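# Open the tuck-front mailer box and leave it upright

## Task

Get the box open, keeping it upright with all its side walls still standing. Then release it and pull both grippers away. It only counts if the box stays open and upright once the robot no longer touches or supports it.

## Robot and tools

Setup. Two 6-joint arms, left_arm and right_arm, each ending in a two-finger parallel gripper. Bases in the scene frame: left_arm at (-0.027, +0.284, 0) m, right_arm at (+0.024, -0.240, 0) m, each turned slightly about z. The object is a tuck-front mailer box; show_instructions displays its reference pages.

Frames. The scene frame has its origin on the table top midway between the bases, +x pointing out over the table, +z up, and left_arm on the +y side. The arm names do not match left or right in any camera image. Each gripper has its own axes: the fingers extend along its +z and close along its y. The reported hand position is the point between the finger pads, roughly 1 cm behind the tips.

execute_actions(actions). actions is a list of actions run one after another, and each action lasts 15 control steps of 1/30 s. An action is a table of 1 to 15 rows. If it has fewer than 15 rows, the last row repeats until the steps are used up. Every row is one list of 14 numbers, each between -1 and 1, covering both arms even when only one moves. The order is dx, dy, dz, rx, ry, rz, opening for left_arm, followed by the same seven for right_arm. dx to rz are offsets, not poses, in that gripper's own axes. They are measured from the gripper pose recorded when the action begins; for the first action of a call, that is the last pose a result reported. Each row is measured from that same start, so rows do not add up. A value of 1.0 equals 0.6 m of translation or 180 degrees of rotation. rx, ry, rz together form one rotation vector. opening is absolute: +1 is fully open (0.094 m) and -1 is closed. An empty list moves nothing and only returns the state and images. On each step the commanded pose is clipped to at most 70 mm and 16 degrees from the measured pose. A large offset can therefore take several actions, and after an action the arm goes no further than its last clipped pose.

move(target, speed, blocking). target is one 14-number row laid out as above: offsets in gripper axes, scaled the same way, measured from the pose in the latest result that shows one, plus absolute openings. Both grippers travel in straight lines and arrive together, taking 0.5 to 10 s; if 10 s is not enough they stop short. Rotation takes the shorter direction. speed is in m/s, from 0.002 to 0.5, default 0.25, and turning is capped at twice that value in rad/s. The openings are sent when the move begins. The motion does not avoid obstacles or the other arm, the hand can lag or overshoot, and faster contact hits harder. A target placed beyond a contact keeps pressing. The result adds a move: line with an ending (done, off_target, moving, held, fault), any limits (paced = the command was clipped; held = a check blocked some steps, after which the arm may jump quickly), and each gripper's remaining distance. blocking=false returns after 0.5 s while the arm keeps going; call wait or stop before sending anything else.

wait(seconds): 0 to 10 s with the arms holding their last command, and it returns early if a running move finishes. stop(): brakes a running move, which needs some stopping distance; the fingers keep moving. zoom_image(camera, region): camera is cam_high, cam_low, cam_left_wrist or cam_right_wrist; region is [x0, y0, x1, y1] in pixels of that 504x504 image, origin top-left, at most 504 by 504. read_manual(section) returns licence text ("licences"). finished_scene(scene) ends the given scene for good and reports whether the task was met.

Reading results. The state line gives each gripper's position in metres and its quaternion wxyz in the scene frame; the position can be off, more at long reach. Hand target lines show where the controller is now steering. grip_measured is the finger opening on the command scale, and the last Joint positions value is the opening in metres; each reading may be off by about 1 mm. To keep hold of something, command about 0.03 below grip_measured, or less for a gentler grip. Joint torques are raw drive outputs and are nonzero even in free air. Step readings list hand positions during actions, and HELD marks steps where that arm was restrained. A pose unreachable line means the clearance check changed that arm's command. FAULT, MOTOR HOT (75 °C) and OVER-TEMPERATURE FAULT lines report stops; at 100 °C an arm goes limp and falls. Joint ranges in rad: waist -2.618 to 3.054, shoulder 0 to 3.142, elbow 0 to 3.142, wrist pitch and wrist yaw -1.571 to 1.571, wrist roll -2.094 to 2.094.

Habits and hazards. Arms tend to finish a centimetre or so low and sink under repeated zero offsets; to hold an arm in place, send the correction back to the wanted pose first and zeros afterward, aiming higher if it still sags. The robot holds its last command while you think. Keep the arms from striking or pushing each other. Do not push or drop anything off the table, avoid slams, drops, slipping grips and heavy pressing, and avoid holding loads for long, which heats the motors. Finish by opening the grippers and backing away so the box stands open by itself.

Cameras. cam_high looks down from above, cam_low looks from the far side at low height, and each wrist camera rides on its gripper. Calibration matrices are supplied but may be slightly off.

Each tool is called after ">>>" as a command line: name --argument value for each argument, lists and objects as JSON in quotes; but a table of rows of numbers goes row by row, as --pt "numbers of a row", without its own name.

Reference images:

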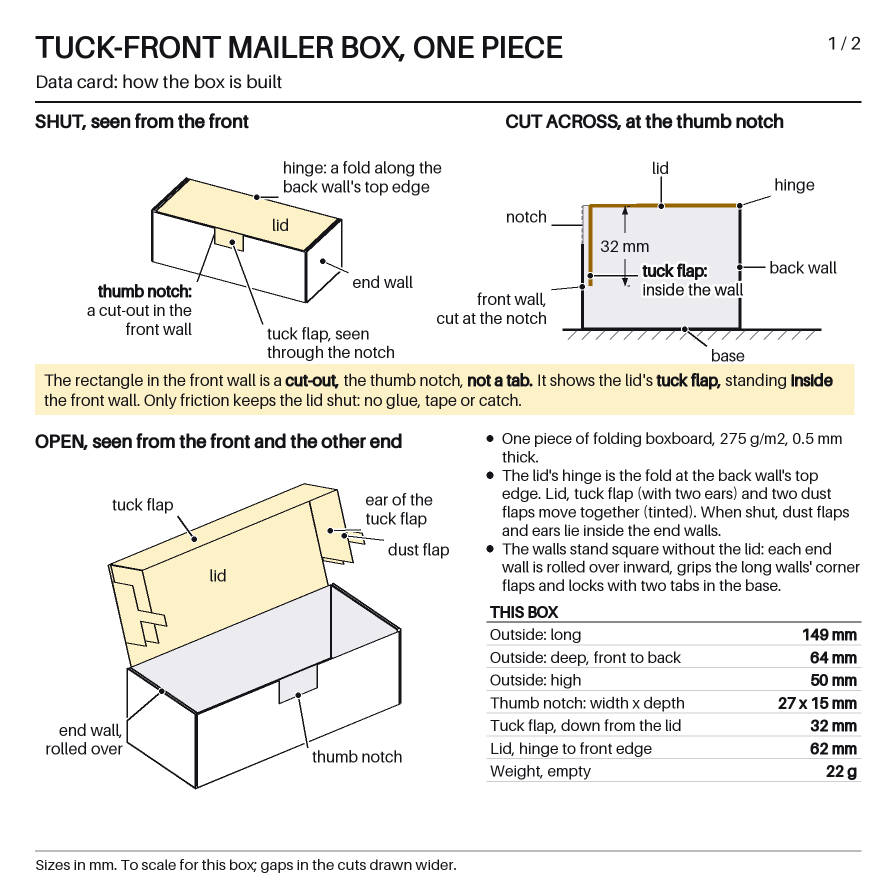

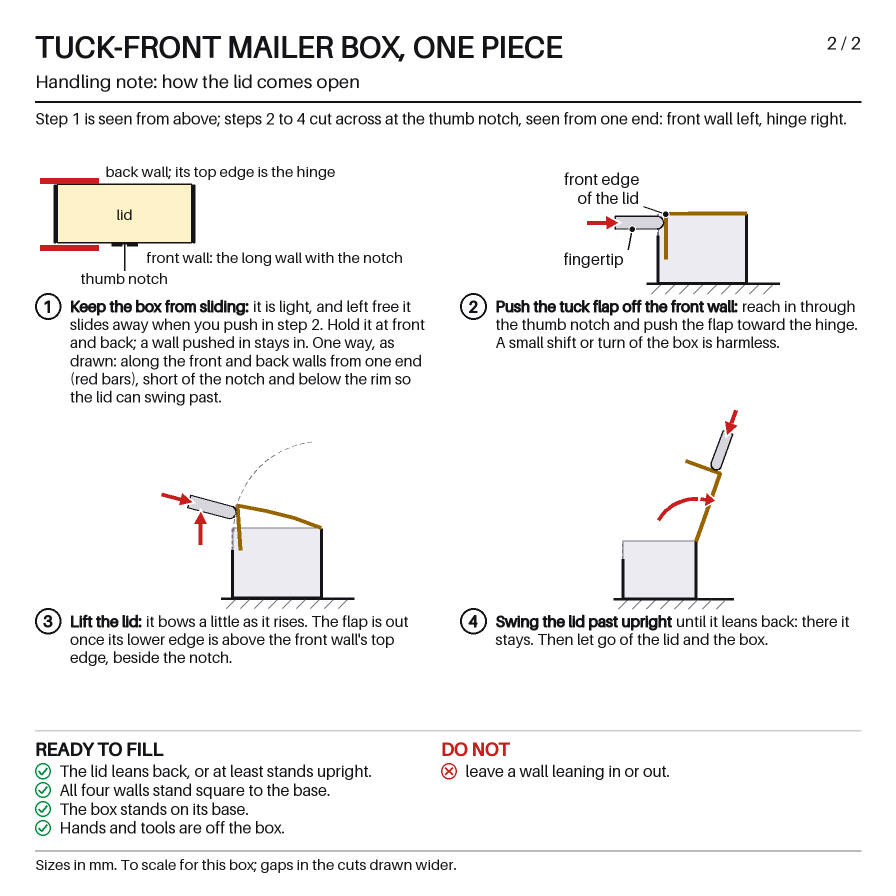

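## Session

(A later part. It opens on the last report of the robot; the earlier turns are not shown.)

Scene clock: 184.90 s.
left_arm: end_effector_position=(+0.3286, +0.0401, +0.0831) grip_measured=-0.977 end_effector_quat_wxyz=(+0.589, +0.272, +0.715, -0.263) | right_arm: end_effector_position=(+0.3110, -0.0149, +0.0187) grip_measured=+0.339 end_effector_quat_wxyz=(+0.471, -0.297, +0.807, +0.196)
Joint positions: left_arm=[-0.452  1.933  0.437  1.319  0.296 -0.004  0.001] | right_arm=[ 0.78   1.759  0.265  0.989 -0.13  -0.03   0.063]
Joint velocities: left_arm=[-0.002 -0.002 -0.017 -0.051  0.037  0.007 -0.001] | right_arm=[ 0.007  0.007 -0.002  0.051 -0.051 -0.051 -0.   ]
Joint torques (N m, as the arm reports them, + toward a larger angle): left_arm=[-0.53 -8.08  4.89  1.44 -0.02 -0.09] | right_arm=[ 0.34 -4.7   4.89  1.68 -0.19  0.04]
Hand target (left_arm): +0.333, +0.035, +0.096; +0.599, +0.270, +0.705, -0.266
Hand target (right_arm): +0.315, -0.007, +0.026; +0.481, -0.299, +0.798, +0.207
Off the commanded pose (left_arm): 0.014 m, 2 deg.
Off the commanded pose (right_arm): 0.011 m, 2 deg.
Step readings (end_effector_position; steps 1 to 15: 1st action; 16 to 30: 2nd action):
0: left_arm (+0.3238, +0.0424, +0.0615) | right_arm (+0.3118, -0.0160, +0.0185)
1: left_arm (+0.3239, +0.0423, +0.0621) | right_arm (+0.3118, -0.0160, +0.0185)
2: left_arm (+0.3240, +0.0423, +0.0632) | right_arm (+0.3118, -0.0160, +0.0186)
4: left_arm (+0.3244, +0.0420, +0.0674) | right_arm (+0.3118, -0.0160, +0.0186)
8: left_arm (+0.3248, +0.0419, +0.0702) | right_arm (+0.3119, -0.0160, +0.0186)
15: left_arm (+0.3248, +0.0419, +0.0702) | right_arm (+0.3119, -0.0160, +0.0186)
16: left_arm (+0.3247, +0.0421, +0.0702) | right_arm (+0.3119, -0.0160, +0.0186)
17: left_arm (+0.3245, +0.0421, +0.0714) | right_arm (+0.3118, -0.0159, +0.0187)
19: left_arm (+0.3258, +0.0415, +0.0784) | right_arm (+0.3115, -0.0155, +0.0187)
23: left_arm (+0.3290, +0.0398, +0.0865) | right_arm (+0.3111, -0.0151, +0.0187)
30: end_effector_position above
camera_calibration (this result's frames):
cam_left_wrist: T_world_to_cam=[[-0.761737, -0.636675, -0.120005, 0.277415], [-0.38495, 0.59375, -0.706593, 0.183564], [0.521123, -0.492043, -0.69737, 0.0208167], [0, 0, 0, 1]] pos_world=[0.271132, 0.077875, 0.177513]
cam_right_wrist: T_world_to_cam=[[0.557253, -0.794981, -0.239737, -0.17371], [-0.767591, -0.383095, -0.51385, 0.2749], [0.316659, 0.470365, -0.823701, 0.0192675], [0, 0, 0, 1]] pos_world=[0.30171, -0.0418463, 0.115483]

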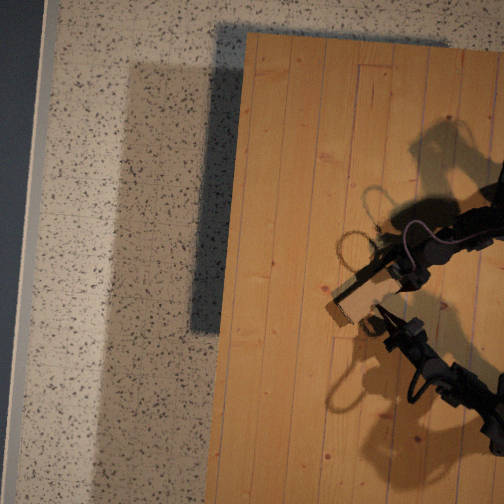

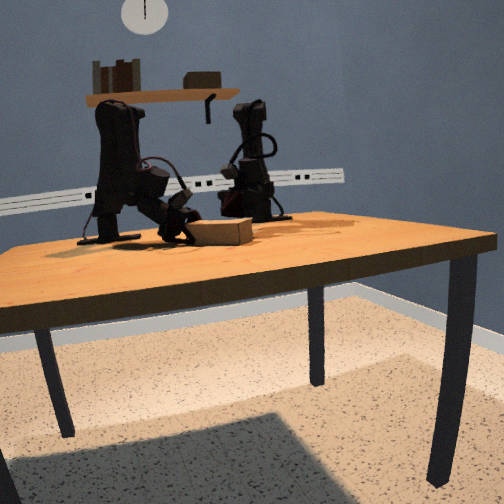

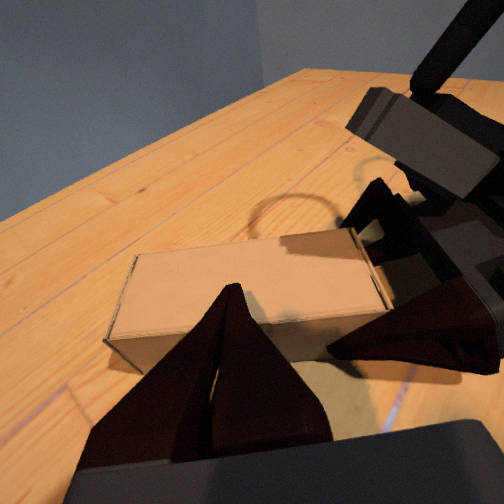

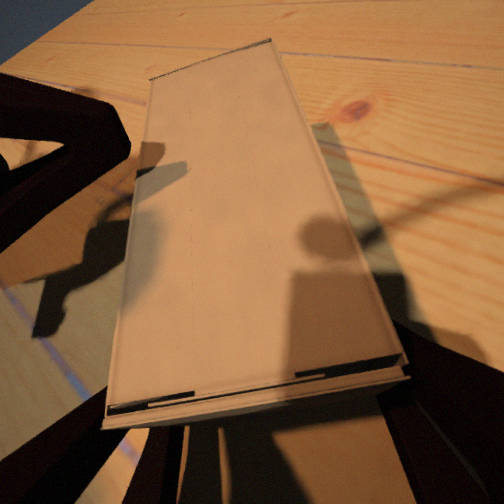

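>>> execute_actions --actions '[[[0,0,-0.035,0,-0.005,0.01,-1,-0.017,0.006,0.007,-0.006,-0.01,0,0.33]],[[0.045,0,0.008,0,-0.005,0.005,-1,-0.017,0.003,0.007,-0.003,-0.01,0,0.33]]]'

Scene clock: 190.47 s.
left_arm: end_effector_position=(+0.3106, +0.0533, +0.0400) grip_measured=-0.977 end_effector_quat_wxyz=(+0.578, +0.285, +0.722, -0.252) | right_arm: end_effector_position=(+0.3108, -0.0146, +0.0188) grip_measured=+0.339 end_effector_quat_wxyz=(+0.471, -0.298, +0.807, +0.197)
Joint positions: left_arm=[-0.437  2.121  0.364  1.539  0.312  0.032  0.001] | right_arm=[ 0.78   1.759  0.265  0.99  -0.132 -0.03   0.063]
Joint velocities: left_arm=[-0.007  0.022 -0.007  0.007  0.022  0.007  0.   ] | right_arm=[-0.007  0.017  0.032  0.037  0.022 -0.022 -0.001]
Joint torques (N m, as the arm reports them, + toward a larger angle): left_arm=[-0.19 -5.74  2.29  1.82  0.01 -0.01] | right_arm=[ 0.36 -4.71  4.92  1.66 -0.12  0.02]
Hand target (left_arm): +0.311, +0.052, +0.044; +0.588, +0.285, +0.714, -0.252
Hand target (right_arm): +0.316, -0.008, +0.026; +0.482, -0.297, +0.799, +0.205
Off the commanded pose (left_arm): 0.005 m, 2 deg.
Off the commanded pose (right_arm): 0.011 m, 2 deg.
Step readings (end_effector_position; steps 1 to 15: 1st action; 16 to 30: 2nd action):
0: left_arm (+0.3285, +0.0402, +0.0822) | right_arm (+0.3109, -0.0149, +0.0187)
1: left_arm (+0.3271, +0.0413, +0.0817) | right_arm (+0.3109, -0.0149, +0.0187)
2: left_arm (+0.3239, +0.0440, +0.0804) | right_arm (+0.3109, -0.0148, +0.0187)
4: left_arm (+0.3172, +0.0498, +0.0746) | right_arm (+0.3108, -0.0147, +0.0187)
8: left_arm (+0.3129, +0.0529, +0.0698) | right_arm (+0.3108, -0.0146, +0.0188)
15: left_arm (+0.3131, +0.0522, +0.0724) | right_arm (+0.3108, -0.0146, +0.0188)
16: left_arm (+0.3134, +0.0521, +0.0711) | right_arm (+0.3108, -0.0146, +0.0188)
17: left_arm (+0.3137, +0.0519, +0.0661) | right_arm (+0.3108, -0.0146, +0.0188)
19: left_arm (+0.3107, +0.0535, +0.0430) | right_arm (+0.3108, -0.0146, +0.0188)
23: left_arm (+0.3086, +0.0544, +0.0306) | right_arm (+0.3108, -0.0146, +0.0188)
30: end_effector_position above
camera_calibration (this result's frames):
cam_left_wrist: T_world_to_cam=[[-0.767833, -0.625897, -0.136694, 0.268976], [-0.388732, 0.624775, -0.677159, 0.136678], [0.509235, -0.466807, -0.723029, 0.0100118], [0, 0, 0, 1]] pos_world=[0.254562, 0.0876318, 0.136559]
cam_right_wrist: T_world_to_cam=[[0.55853, -0.793815, -0.240628, -0.173721], [-0.767056, -0.383874, -0.514067, 0.274746], [0.315704, 0.471697, -0.823306, 0.019588], [0, 0, 0, 1]] pos_world=[0.30159, -0.0416742, 0.115563]

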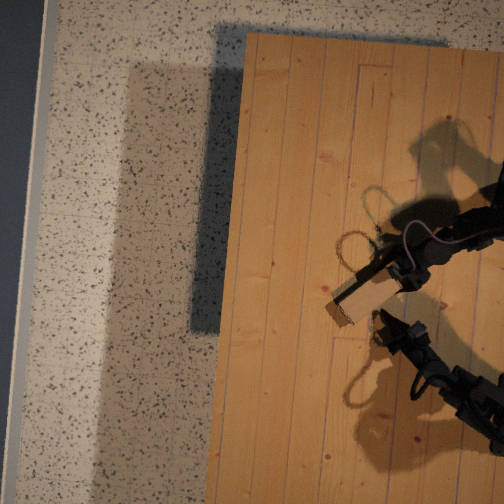

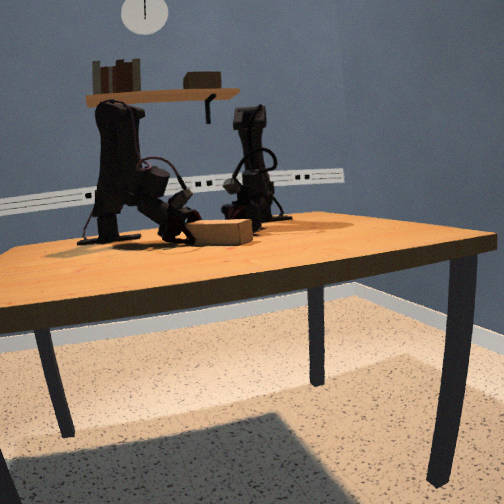

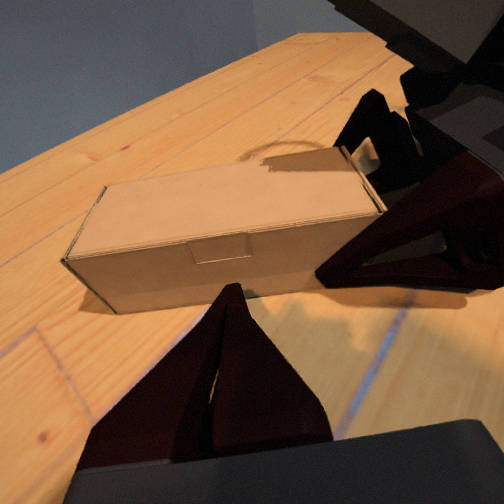

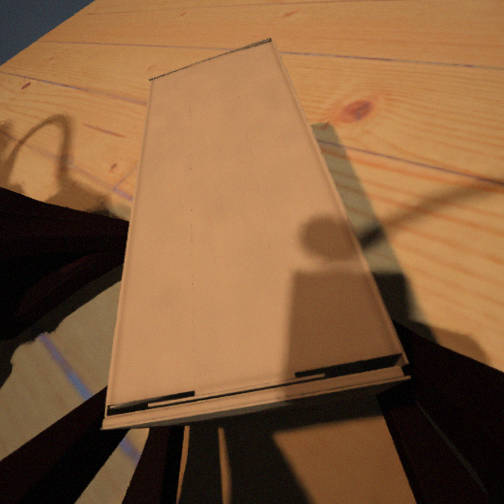

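>>> execute_actions --actions '[[[-0.043,0.003,0.016,0,-0.024,0.005,-1,-0.017,0.003,0.007,-0.005,-0.01,0,0.33]],[[-0.043,0,0.014,0,-0.024,0.005,-1,-0.017,0.003,0.007,-0.005,-0.01,0,0.33]]]'

Scene clock: 198.93 s.
left_arm: end_effector_position=(+0.3166, +0.0508, +0.0471) grip_measured=-0.977 end_effector_quat_wxyz=(+0.588, +0.280, +0.715, -0.255) | right_arm: end_effector_position=(+0.3099, -0.0136, +0.0189) grip_measured=+0.339 end_effector_quat_wxyz=(+0.470, -0.300, +0.806, +0.200)
Joint positions: left_arm=[-0.437  2.121  0.383  1.549  0.309  0.022  0.001] | right_arm=[ 0.78   1.759  0.265  0.99  -0.14  -0.03   0.063]
Joint velocities: left_arm=[-0.002 -0.002  0.012 -0.007  0.022  0.022  0.001] | right_arm=[-0.002 -0.007 -0.027  0.007  0.081  0.022 -0.001]
Joint torques (N m, as the arm reports them, + toward a larger angle): left_arm=[-0.85 -8.6   4.39  1.81 -0.03 -0.08] | right_arm=[-0.05 -4.67  4.87  1.67 -0.14  0.02]
Hand target (left_arm): +0.325, +0.042, +0.071; +0.617, +0.278, +0.689, -0.261
Hand target (right_arm): +0.316, -0.008, +0.026; +0.480, -0.299, +0.797, +0.209
Off the commanded pose (left_arm): 0.027 m, 4 deg.
Off the commanded pose (right_arm): 0.011 m, 2 deg.
Step readings (end_effector_position; steps 1 to 15: 1st action; 16 to 30: 2nd action):
0: left_arm (+0.3111, +0.0531, +0.0423) | right_arm (+0.3108, -0.0146, +0.0188)
1: left_arm (+0.3115, +0.0529, +0.0426) | right_arm (+0.3107, -0.0145, +0.0188)
2: left_arm (+0.3125, +0.0524, +0.0436) | right_arm (+0.3106, -0.0144, +0.0189)
4: left_arm (+0.3148, +0.0512, +0.0458) | right_arm (+0.3105, -0.0143, +0.0189)
8: left_arm (+0.3163, +0.0505, +0.0472) | right_arm (+0.3104, -0.0142, +0.0189)
15: left_arm (+0.3163, +0.0505, +0.0472) | right_arm (+0.3103, -0.0141, +0.0189)
16: left_arm (+0.3163, +0.0505, +0.0472) | right_arm (+0.3102, -0.0140, +0.0189)
17: left_arm (+0.3164, +0.0506, +0.0471) | right_arm (+0.3102, -0.0140, +0.0189)
19: left_arm (+0.3164, +0.0506, +0.0471) | right_arm (+0.3101, -0.0138, +0.0189)
23: left_arm (+0.3165, +0.0507, +0.0471) | right_arm (+0.3100, -0.0137, +0.0189)
30: end_effector_position above
camera_calibration (this result's frames):
cam_left_wrist: T_world_to_cam=[[-0.76233, -0.632132, -0.138787, 0.271629], [-0.378532, 0.609445, -0.696628, 0.143835], [0.524944, -0.478525, -0.70388, 0.00566005], [0, 0, 0, 1]] pos_world=[0.258546, 0.086754, 0.141882]
cam_right_wrist: T_world_to_cam=[[0.563313, -0.789331, -0.244205, -0.173743], [-0.76555, -0.387428, -0.513647, 0.273976], [0.310825, 0.476295, -0.822515, 0.0210209], [0, 0, 0, 1]] pos_world=[0.30108, -0.0410074, 0.115588]

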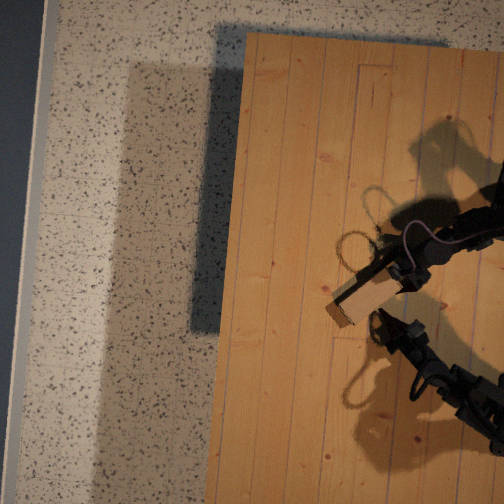

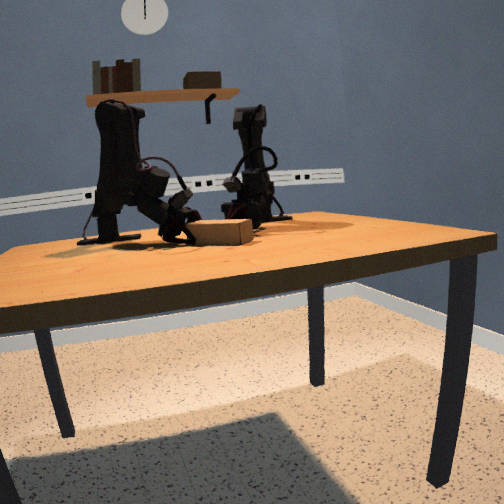

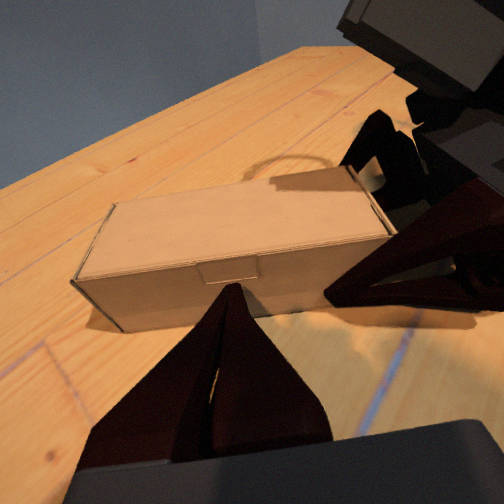

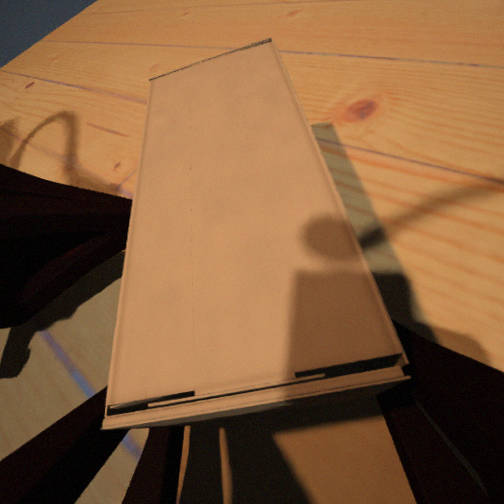

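>>> execute_actions --actions '[[[-0.035,0,0,0,-0.017,0.003,-1,-0.017,0,0.007,0,-0.01,0,0.33]]]'

Scene clock: 205.23 s.
left_arm: end_effector_position=(+0.3178, +0.0502, +0.0553) grip_measured=-0.977 end_effector_quat_wxyz=(+0.595, +0.279, +0.709, -0.257) | right_arm: end_effector_position=(+0.3099, -0.0136, +0.0189) grip_measured=+0.339 end_effector_quat_wxyz=(+0.470, -0.300, +0.806, +0.200)
Joint positions: left_arm=[-0.437  2.1    0.383  1.549  0.309  0.019  0.001] | right_arm=[ 0.78   1.759  0.265  0.99  -0.14  -0.03   0.063]
Joint velocities: left_arm=[-0.007 -0.012  0.007 -0.022  0.022 -0.037  0.   ] | right_arm=[ 0.007 -0.007  0.007  0.037 -0.007 -0.022 -0.001]
Joint torques (N m, as the arm reports them, + toward a larger angle): left_arm=[-0.1  -8.4   2.59  1.67  0.02 -0.06] | right_arm=[ 0.21 -4.67  4.82  1.68 -0.01  0.06]
Hand target (left_arm): +0.320, +0.049, +0.068; +0.608, +0.276, +0.697, -0.260
Hand target (right_arm): +0.316, -0.008, +0.026; +0.482, -0.296, +0.799, +0.205
Off the commanded pose (left_arm): 0.013 m, 2 deg.
Off the commanded pose (right_arm): 0.011 m, 2 deg.
Step readings (end_effector_position):
0: left_arm (+0.3166, +0.0508, +0.0471) | right_arm (+0.3099, -0.0136, +0.0189)
1: left_arm (+0.3167, +0.0508, +0.0479) | right_arm (+0.3099, -0.0136, +0.0189)
2: left_arm (+0.3170, +0.0506, +0.0494) | right_arm (+0.3099, -0.0136, +0.0189)
4: left_arm (+0.3175, +0.0503, +0.0532) | right_arm (+0.3099, -0.0136, +0.0189)
8: left_arm (+0.3178, +0.0502, +0.0553) | right_arm (+0.3099, -0.0136, +0.0189)
15: end_effector_position above
camera_calibration (this result's frames):
cam_left_wrist: T_world_to_cam=[[-0.759705, -0.633971, -0.144672, 0.272898], [-0.366958, 0.601641, -0.709486, 0.1478], [0.536834, -0.485911, -0.68971, 0.00624984], [0, 0, 0, 1]] pos_world=[0.258203, 0.0871235, 0.148653]
cam_right_wrist: T_world_to_cam=[[0.563313, -0.789331, -0.244205, -0.173743], [-0.76555, -0.387428, -0.513647, 0.273976], [0.310825, 0.476295, -0.822515, 0.0210209], [0, 0, 0, 1]] pos_world=[0.30108, -0.0410074, 0.115588]

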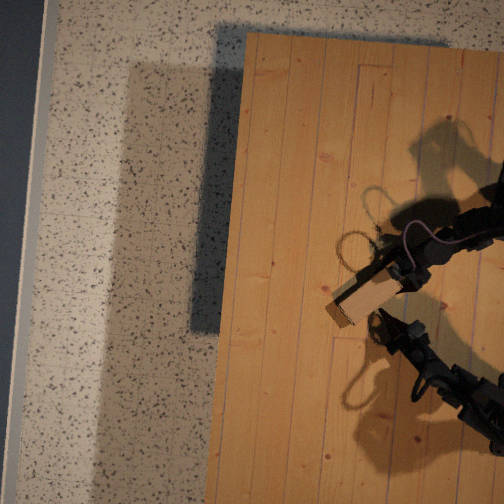

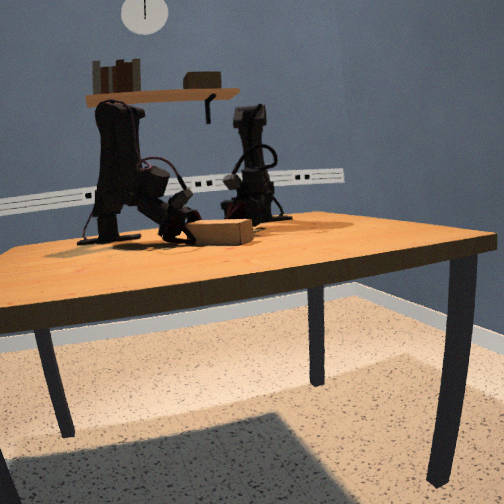

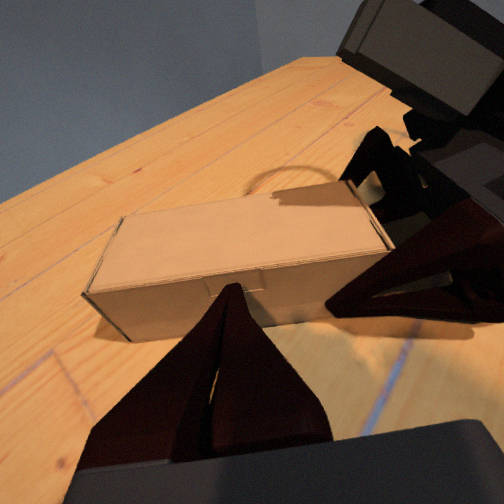

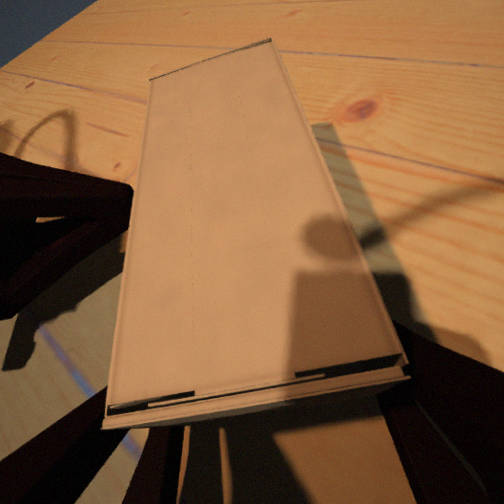

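>>> execute_actions --actions '[[[-0.015,0,0.008,0,-0.01,0.003,-1,-0.017,0.021,0.007,-0.022,-0.01,0,0.33]],[[-0.022,-0.003,0.022,0,-0.011,0.003,-1,-0.017,0.012,0.007,-0.013,-0.01,0,0.33]]]'

Scene clock: 216.83 s.
left_arm: end_effector_position=(+0.3216, +0.0470, +0.0575) grip_measured=-0.977 end_effector_quat_wxyz=(+0.599, +0.276, +0.707, -0.254) | right_arm: end_effector_position=(+0.3083, -0.0115, +0.0196) grip_measured=+0.338 end_effector_quat_wxyz=(+0.466, -0.295, +0.807, +0.211)
Joint positions: left_arm=[-0.446  2.1    0.399  1.54   0.292  0.019  0.001] | right_arm=[ 0.78   1.759  0.265  0.992 -0.155 -0.01   0.063]
Joint velocities: left_arm=[ 0.002 -0.002  0.002  0.022  0.022 -0.007 -0.   ] | right_arm=[-0.017  0.002 -0.017 -0.037  0.022 -0.051  0.   ]
Joint torques (N m, as the arm reports them, + toward a larger angle): left_arm=[-0.97 -7.05  4.61  1.5  -0.02 -0.07] | right_arm=[ 0.36 -4.67  5.01  1.66 -0.43 -0.04]
Hand target (left_arm): +0.327, +0.039, +0.066; +0.609, +0.277, +0.697, -0.259
Hand target (right_arm): +0.309, -0.000, +0.027; +0.473, -0.309, +0.792, +0.232
Off the commanded pose (left_arm): 0.014 m, 2 deg.
Off the commanded pose (right_arm): 0.014 m, 3 deg.
Step readings (end_effector_position; steps 1 to 15: 1st action; 16 to 30: 2nd action):
0: left_arm (+0.3178, +0.0502, +0.0553) | right_arm (+0.3099, -0.0136, +0.0189)
1: left_arm (+0.3178, +0.0502, +0.0553) | right_arm (+0.3092, -0.0128, +0.0190)
2: left_arm (+0.3178, +0.0502, +0.0553) | right_arm (+0.3081, -0.0116, +0.0191)
4: left_arm (+0.3178, +0.0502, +0.0553) | right_arm (+0.3072, -0.0106, +0.0192)
8: left_arm (+0.3178, +0.0502, +0.0553) | right_arm (+0.3071, -0.0105, +0.0193)
15: left_arm (+0.3179, +0.0502, +0.0553) | right_arm (+0.3071, -0.0104, +0.0194)
16: left_arm (+0.3185, +0.0498, +0.0557) | right_arm (+0.3071, -0.0104, +0.0194)
17: left_arm (+0.3192, +0.0488, +0.0561) | right_arm (+0.3072, -0.0104, +0.0195)
19: left_arm (+0.3209, +0.0474, +0.0573) | right_arm (+0.3079, -0.0111, +0.0196)
23: left_arm (+0.3216, +0.0470, +0.0575) | right_arm (+0.3083, -0.0114, +0.0196)
30: end_effector_position above
camera_calibration (this result's frames):
cam_left_wrist: T_world_to_cam=[[-0.754002, -0.639633, -0.149502, 0.272775], [-0.365656, 0.597783, -0.713409, 0.152636], [0.54569, -0.483245, -0.684615, 0.000913101], [0, 0, 0, 1]] pos_world=[0.260986, 0.0836738, 0.150297]
cam_right_wrist: T_world_to_cam=[[0.562837, -0.781983, -0.267799, -0.17034], [-0.771291, -0.380377, -0.510317, 0.275759], [0.297194, 0.493777, -0.817227, 0.0253594], [0, 0, 0, 1]] pos_world=[0.301028, -0.0408327, 0.115832]

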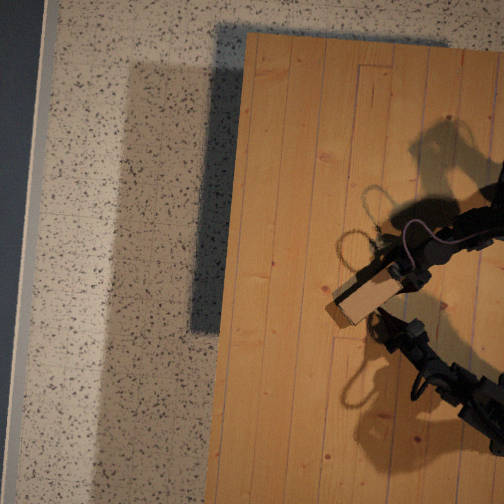

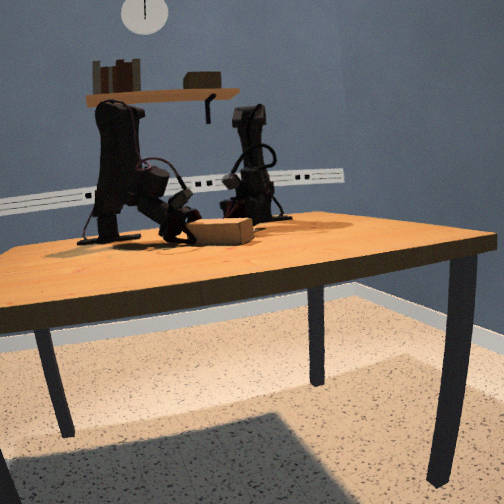

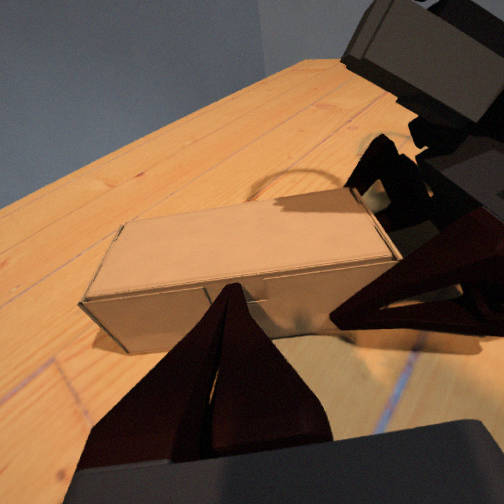

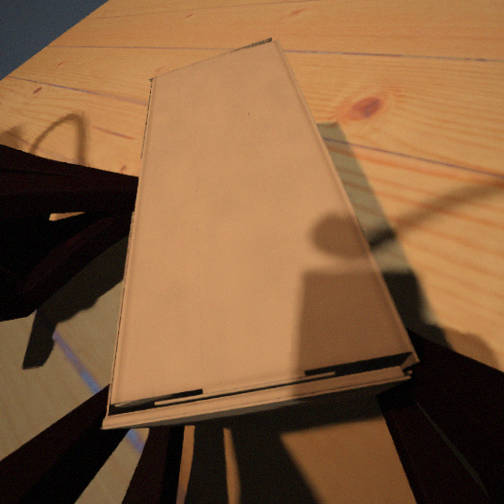

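Shoulder-only lifts, with roll correction on the right.

>>> execute_actions --actions '[[[-0.042,0,0.006,0,-0.022,0.003,-1,-0.017,0.016,0.007,-0.017,-0.01,-0.015,0.33]],[[-0.042,0,0.006,0,-0.022,0.003,-1,-0.017,0.016,0.007,-0.017,-0.01,-0.015,0.33]]]'

Scene clock: 222.00 s.
left_arm: end_effector_position=(+0.3220, +0.0465, +0.0619) grip_measured=-0.977 end_effector_quat_wxyz=(+0.602, +0.272, +0.705, -0.259) | right_arm: end_effector_position=(+0.3089, -0.0120, +0.0196) grip_measured=+0.338 end_effector_quat_wxyz=(+0.470, -0.303, +0.804, +0.204)
Joint positions: left_arm=[-0.446  2.089  0.399  1.54   0.294  0.006  0.001] | right_arm=[ 0.78   1.759  0.265  0.992 -0.151 -0.033  0.063]
Joint velocities: left_arm=[-0.012  0.002 -0.027 -0.022 -0.022 -0.037  0.   ] | right_arm=[ 0.002 -0.002  0.017 -0.007 -0.051 -0.037  0.   ]
Joint torques (N m, as the arm reports them, + toward a larger angle): left_arm=[-0.4  -9.48  3.57  1.79 -0.02 -0.1 ] | right_arm=[ 0.29 -4.78  4.92  1.66 -0.46 -0.28]
Hand target (left_arm): +0.327, +0.042, +0.086; +0.628, +0.269, +0.681, -0.264
Hand target (right_arm): +0.308, +0.000, +0.027; +0.478, -0.327, +0.785, +0.222
Off the commanded pose (left_arm): 0.025 m, 4 deg.
Off the commanded pose (right_arm): 0.015 m, 4 deg.
Step readings (end_effector_position; steps 1 to 15: 1st action; 16 to 30: 2nd action):
0: left_arm (+0.3217, +0.0471, +0.0575) | right_arm (+0.3083, -0.0115, +0.0196)
1: left_arm (+0.3218, +0.0470, +0.0581) | right_arm (+0.3084, -0.0115, +0.0197)
2: left_arm (+0.3219, +0.0470, +0.0588) | right_arm (+0.3084, -0.0115, +0.0197)
4: left_arm (+0.3220, +0.0467, +0.0610) | right_arm (+0.3084, -0.0115, +0.0197)
8: left_arm (+0.3221, +0.0466, +0.0619) | right_arm (+0.3085, -0.0116, +0.0197)
15: left_arm (+0.3221, +0.0466, +0.0619) | right_arm (+0.3086, -0.0117, +0.0197)
16: left_arm (+0.3221, +0.0466, +0.0619) | right_arm (+0.3086, -0.0117, +0.0197)
17: left_arm (+0.3221, +0.0466, +0.0619) | right_arm (+0.3086, -0.0118, +0.0197)
19: left_arm (+0.3221, +0.0466, +0.0619) | right_arm (+0.3087, -0.0119, +0.0197)
23: left_arm (+0.3220, +0.0465, +0.0619) | right_arm (+0.3088, -0.0120, +0.0196)
30: end_effector_position above
camera_calibration (this result's frames):
cam_left_wrist: T_world_to_cam=[[-0.753633, -0.641957, -0.141168, 0.272889], [-0.365134, 0.587465, -0.722192, 0.157091], [0.546548, -0.492723, -0.677133, 0.00319317], [0, 0, 0, 1]] pos_world=[0.261272, 0.0844704, 0.154136]
cam_right_wrist: T_world_to_cam=[[0.572267, -0.782014, -0.24691, -0.174372], [-0.760725, -0.393773, -0.515984, 0.272673], [0.30628, 0.483112, -0.820241, 0.0226079], [0, 0, 0, 1]] pos_world=[0.300292, -0.0399118, 0.116185]

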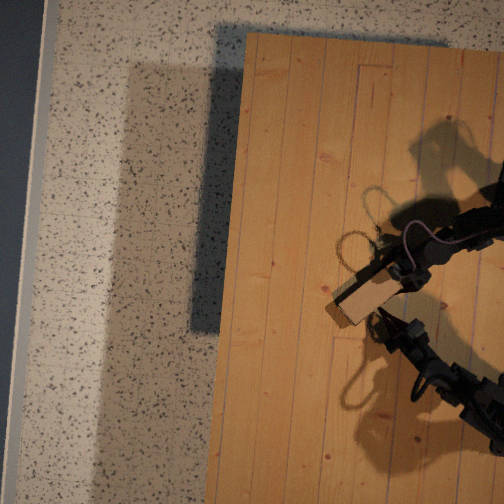

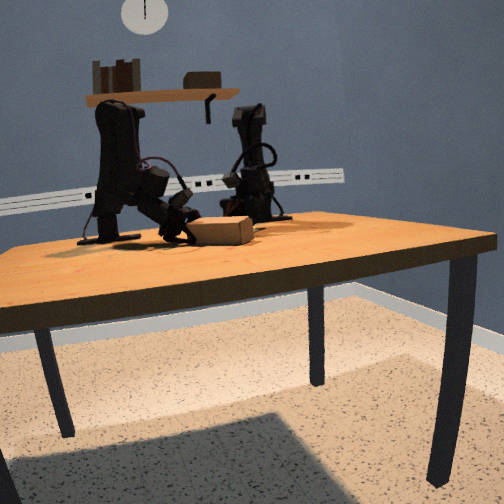

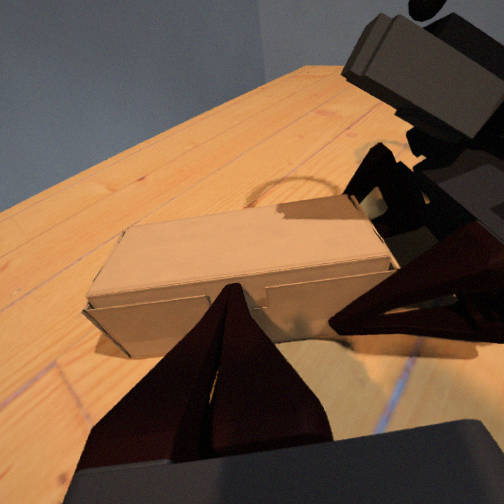

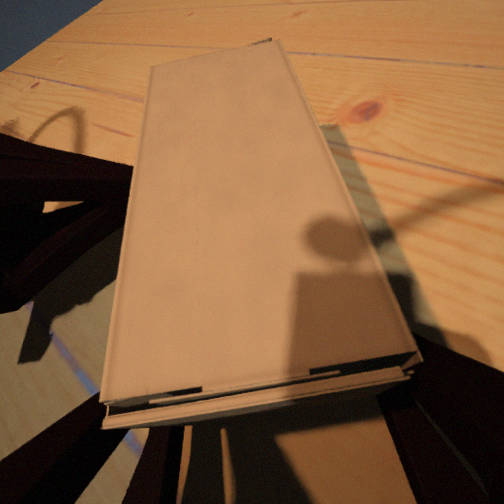

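>>> execute_actions --actions '[[[-0.055,0,0.008,0,-0.026,0.003,-1,-0.017,0.016,0.007,-0.017,-0.01,-0.015,0.33]]]'

>>> execute_actions --actions '[[[-0.055,0,0.012,0,-0.026,0.003,-1,-0.017,0.016,0.007,-0.017,-0.01,-0.012,0.33]]]'

Scene clock: 228.20 s.
left_arm: end_effector_position=(+0.3233, +0.0461, +0.0723) grip_measured=-0.977 end_effector_quat_wxyz=(+0.608, +0.268, +0.700, -0.262) | right_arm: end_effector_position=(+0.3099, -0.0117, +0.0214) grip_measured=+0.338 end_effector_quat_wxyz=(+0.474, -0.306, +0.801, +0.202)
Joint positions: left_arm=[-0.446  2.055  0.399  1.528  0.293 -0.005  0.001] | right_arm=[ 0.78   1.759  0.265  1.    -0.149 -0.041  0.063]
Joint velocities: left_arm=[-0.002 -0.012  0.002 -0.007 -0.037  0.022  0.001] | right_arm=[ 0.007 -0.002 -0.022 -0.007  0.022 -0.037  0.   ]
Joint torques (N m, as the arm reports them, + toward a larger angle): left_arm=[-0.47 -8.84  4.21  1.7  -0.03 -0.08] | right_arm=[ 0.4  -4.79  4.87  1.55 -0.48 -0.24]
Hand target (left_arm): +0.329, +0.041, +0.094; +0.631, +0.265, +0.678, -0.267
Hand target (right_arm): +0.309, +0.000, +0.027; +0.479, -0.330, +0.783, +0.219
Off the commanded pose (left_arm): 0.023 m, 4 deg.
Off the commanded pose (right_arm): 0.014 m, 4 deg.
Step readings (end_effector_position):
0: left_arm (+0.3220, +0.0465, +0.0619) | right_arm (+0.3089, -0.0120, +0.0196)
1: left_arm (+0.3221, +0.0465, +0.0627) | right_arm (+0.3089, -0.0121, +0.0196)
2: left_arm (+0.3223, +0.0463, +0.0645) | right_arm (+0.3090, -0.0120, +0.0198)
4: left_arm (+0.3229, +0.0461, +0.0696) | right_arm (+0.3094, -0.0118, +0.0206)
8: left_arm (+0.3233, +0.0460, +0.0725) | right_arm (+0.3098, -0.0117, +0.0214)
15: end_effector_position above
camera_calibration (this result's frames):
cam_left_wrist: T_world_to_cam=[[-0.750412, -0.64626, -0.138672, 0.274029], [-0.358365, 0.574091, -0.736202, 0.164808], [0.555389, -0.50276, -0.662402, 0.00585026], [0, 0, 0, 1]] pos_world=[0.261447, 0.0854207, 0.163208]
cam_right_wrist: T_world_to_cam=[[0.577231, -0.78103, -0.238321, -0.176016], [-0.753239, -0.396571, -0.52475, 0.272267], [0.315334, 0.482415, -0.817215, 0.0206889], [0, 0, 0, 1]] pos_world=[0.30016, -0.0394814, 0.117831]

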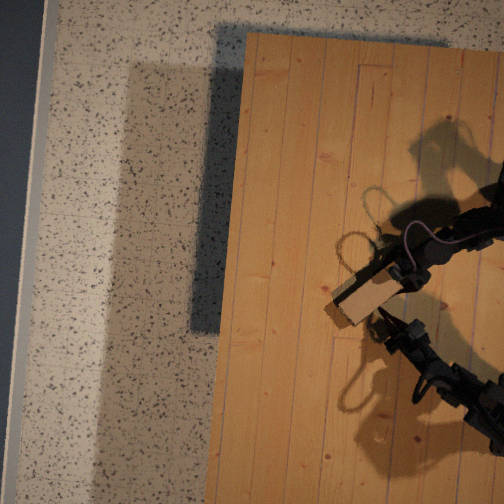

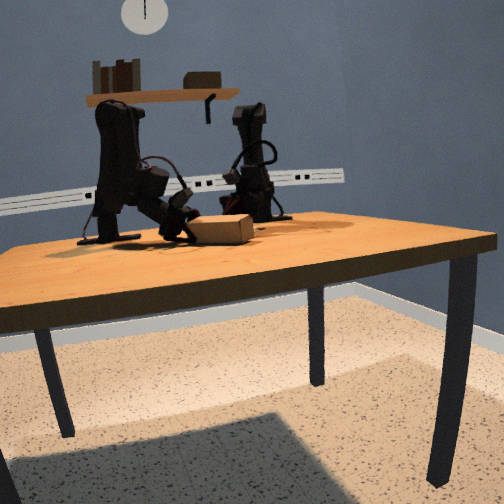

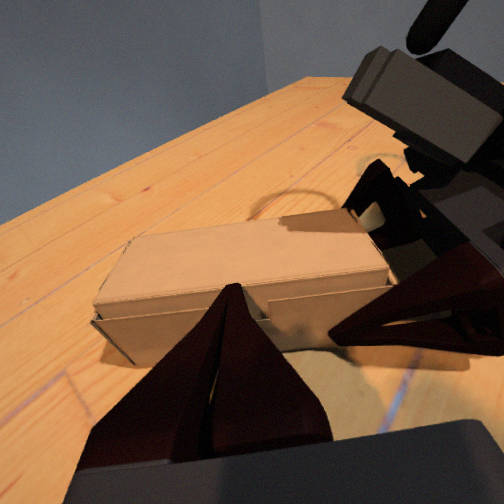

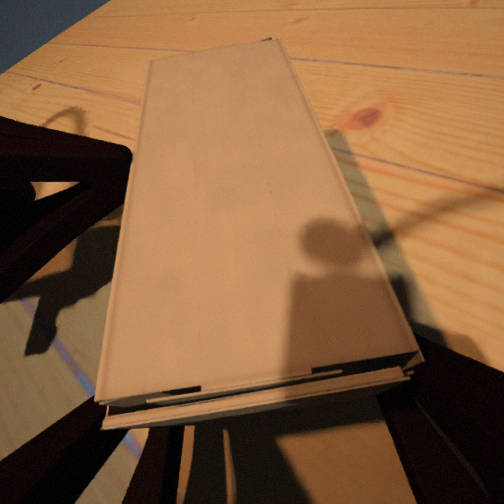

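Scene clock: 228.70 s.
left_arm: end_effector_position=(+0.3242, +0.0460, +0.0799) grip_measured=-0.977 end_effector_quat_wxyz=(+0.612, +0.263, +0.697, -0.266) | right_arm: end_effector_position=(+0.3105, -0.0113, +0.0228) grip_measured=+0.338 end_effector_quat_wxyz=(+0.477, -0.306, +0.799, +0.203)
Joint positions: left_arm=[-0.446  2.027  0.399  1.512  0.291 -0.015  0.001] | right_arm=[ 0.78   1.759  0.265  1.007 -0.149 -0.043  0.063]
Joint velocities: left_arm=[-0.012 -0.002 -0.012 -0.051  0.007 -0.037 -0.   ] | right_arm=[ 0.002 -0.012  0.012 -0.066  0.007  0.051 -0.001]
Joint torques (N m, as the arm reports them, + toward a larger angle): left_arm=[-0.61 -8.77  4.86  1.71 -0.04 -0.08] | right_arm=[ 0.35 -4.76  4.91  1.6  -0.44 -0.24]
Hand target (left_arm): +0.331, +0.039, +0.104; +0.637, +0.260, +0.673, -0.271
Hand target (right_arm): +0.310, +0.000, +0.029; +0.483, -0.330, +0.781, +0.219
Off the commanded pose (left_arm): 0.026 m, 4 deg.
Off the commanded pose (right_arm): 0.014 m, 4 deg.
Step readings (end_effector_position):
0: left_arm (+0.3233, +0.0461, +0.0723) | right_arm (+0.3099, -0.0117, +0.0214)
1: left_arm (+0.3234, +0.0460, +0.0728) | right_arm (+0.3099, -0.0117, +0.0214)
2: left_arm (+0.3235, +0.0460, +0.0738) | right_arm (+0.3100, -0.0117, +0.0215)
4: left_arm (+0.3239, +0.0459, +0.0777) | right_arm (+0.3103, -0.0115, +0.0223)
8: left_arm (+0.3242, +0.0459, +0.0800) | right_arm (+0.3105, -0.0113, +0.0228)
15: end_effector_position above
camera_calibration (this result's frames):
cam_left_wrist: T_world_to_cam=[[-0.747851, -0.6504, -0.133037, 0.2746], [-0.357266, 0.563203, -0.745093, 0.171618], [0.559535, -0.509689, -0.653558, 0.00858927], [0, 0, 0, 1]] pos_world=[0.261867, 0.0863217, 0.170017]
cam_right_wrist: T_world_to_cam=[[0.579087, -0.780025, -0.237104, -0.1763], [-0.749831, -0.395427, -0.530463, 0.27273], [0.320017, 0.484973, -0.813874, 0.019938], [0, 0, 0, 1]] pos_world=[0.300214, -0.0393434, 0.119099]

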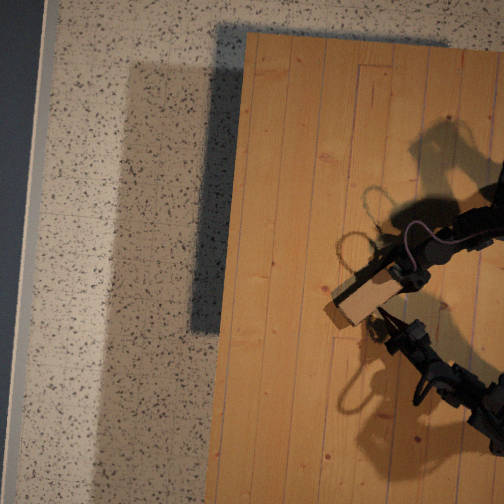

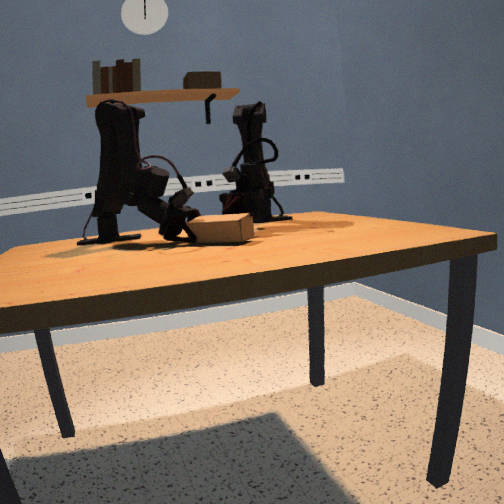

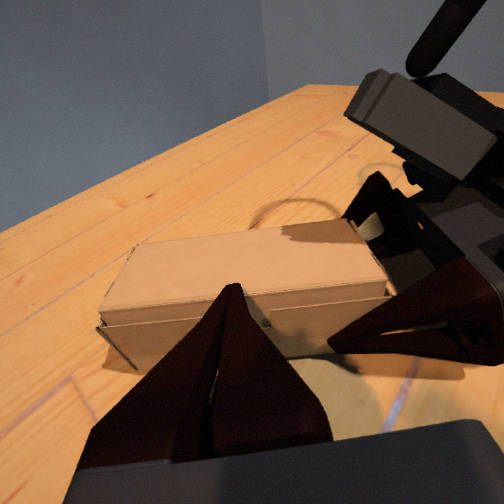

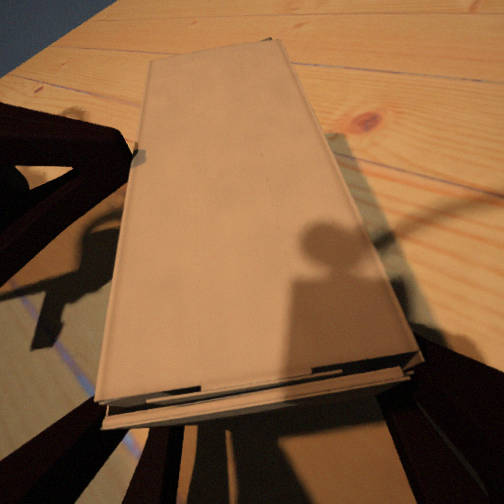

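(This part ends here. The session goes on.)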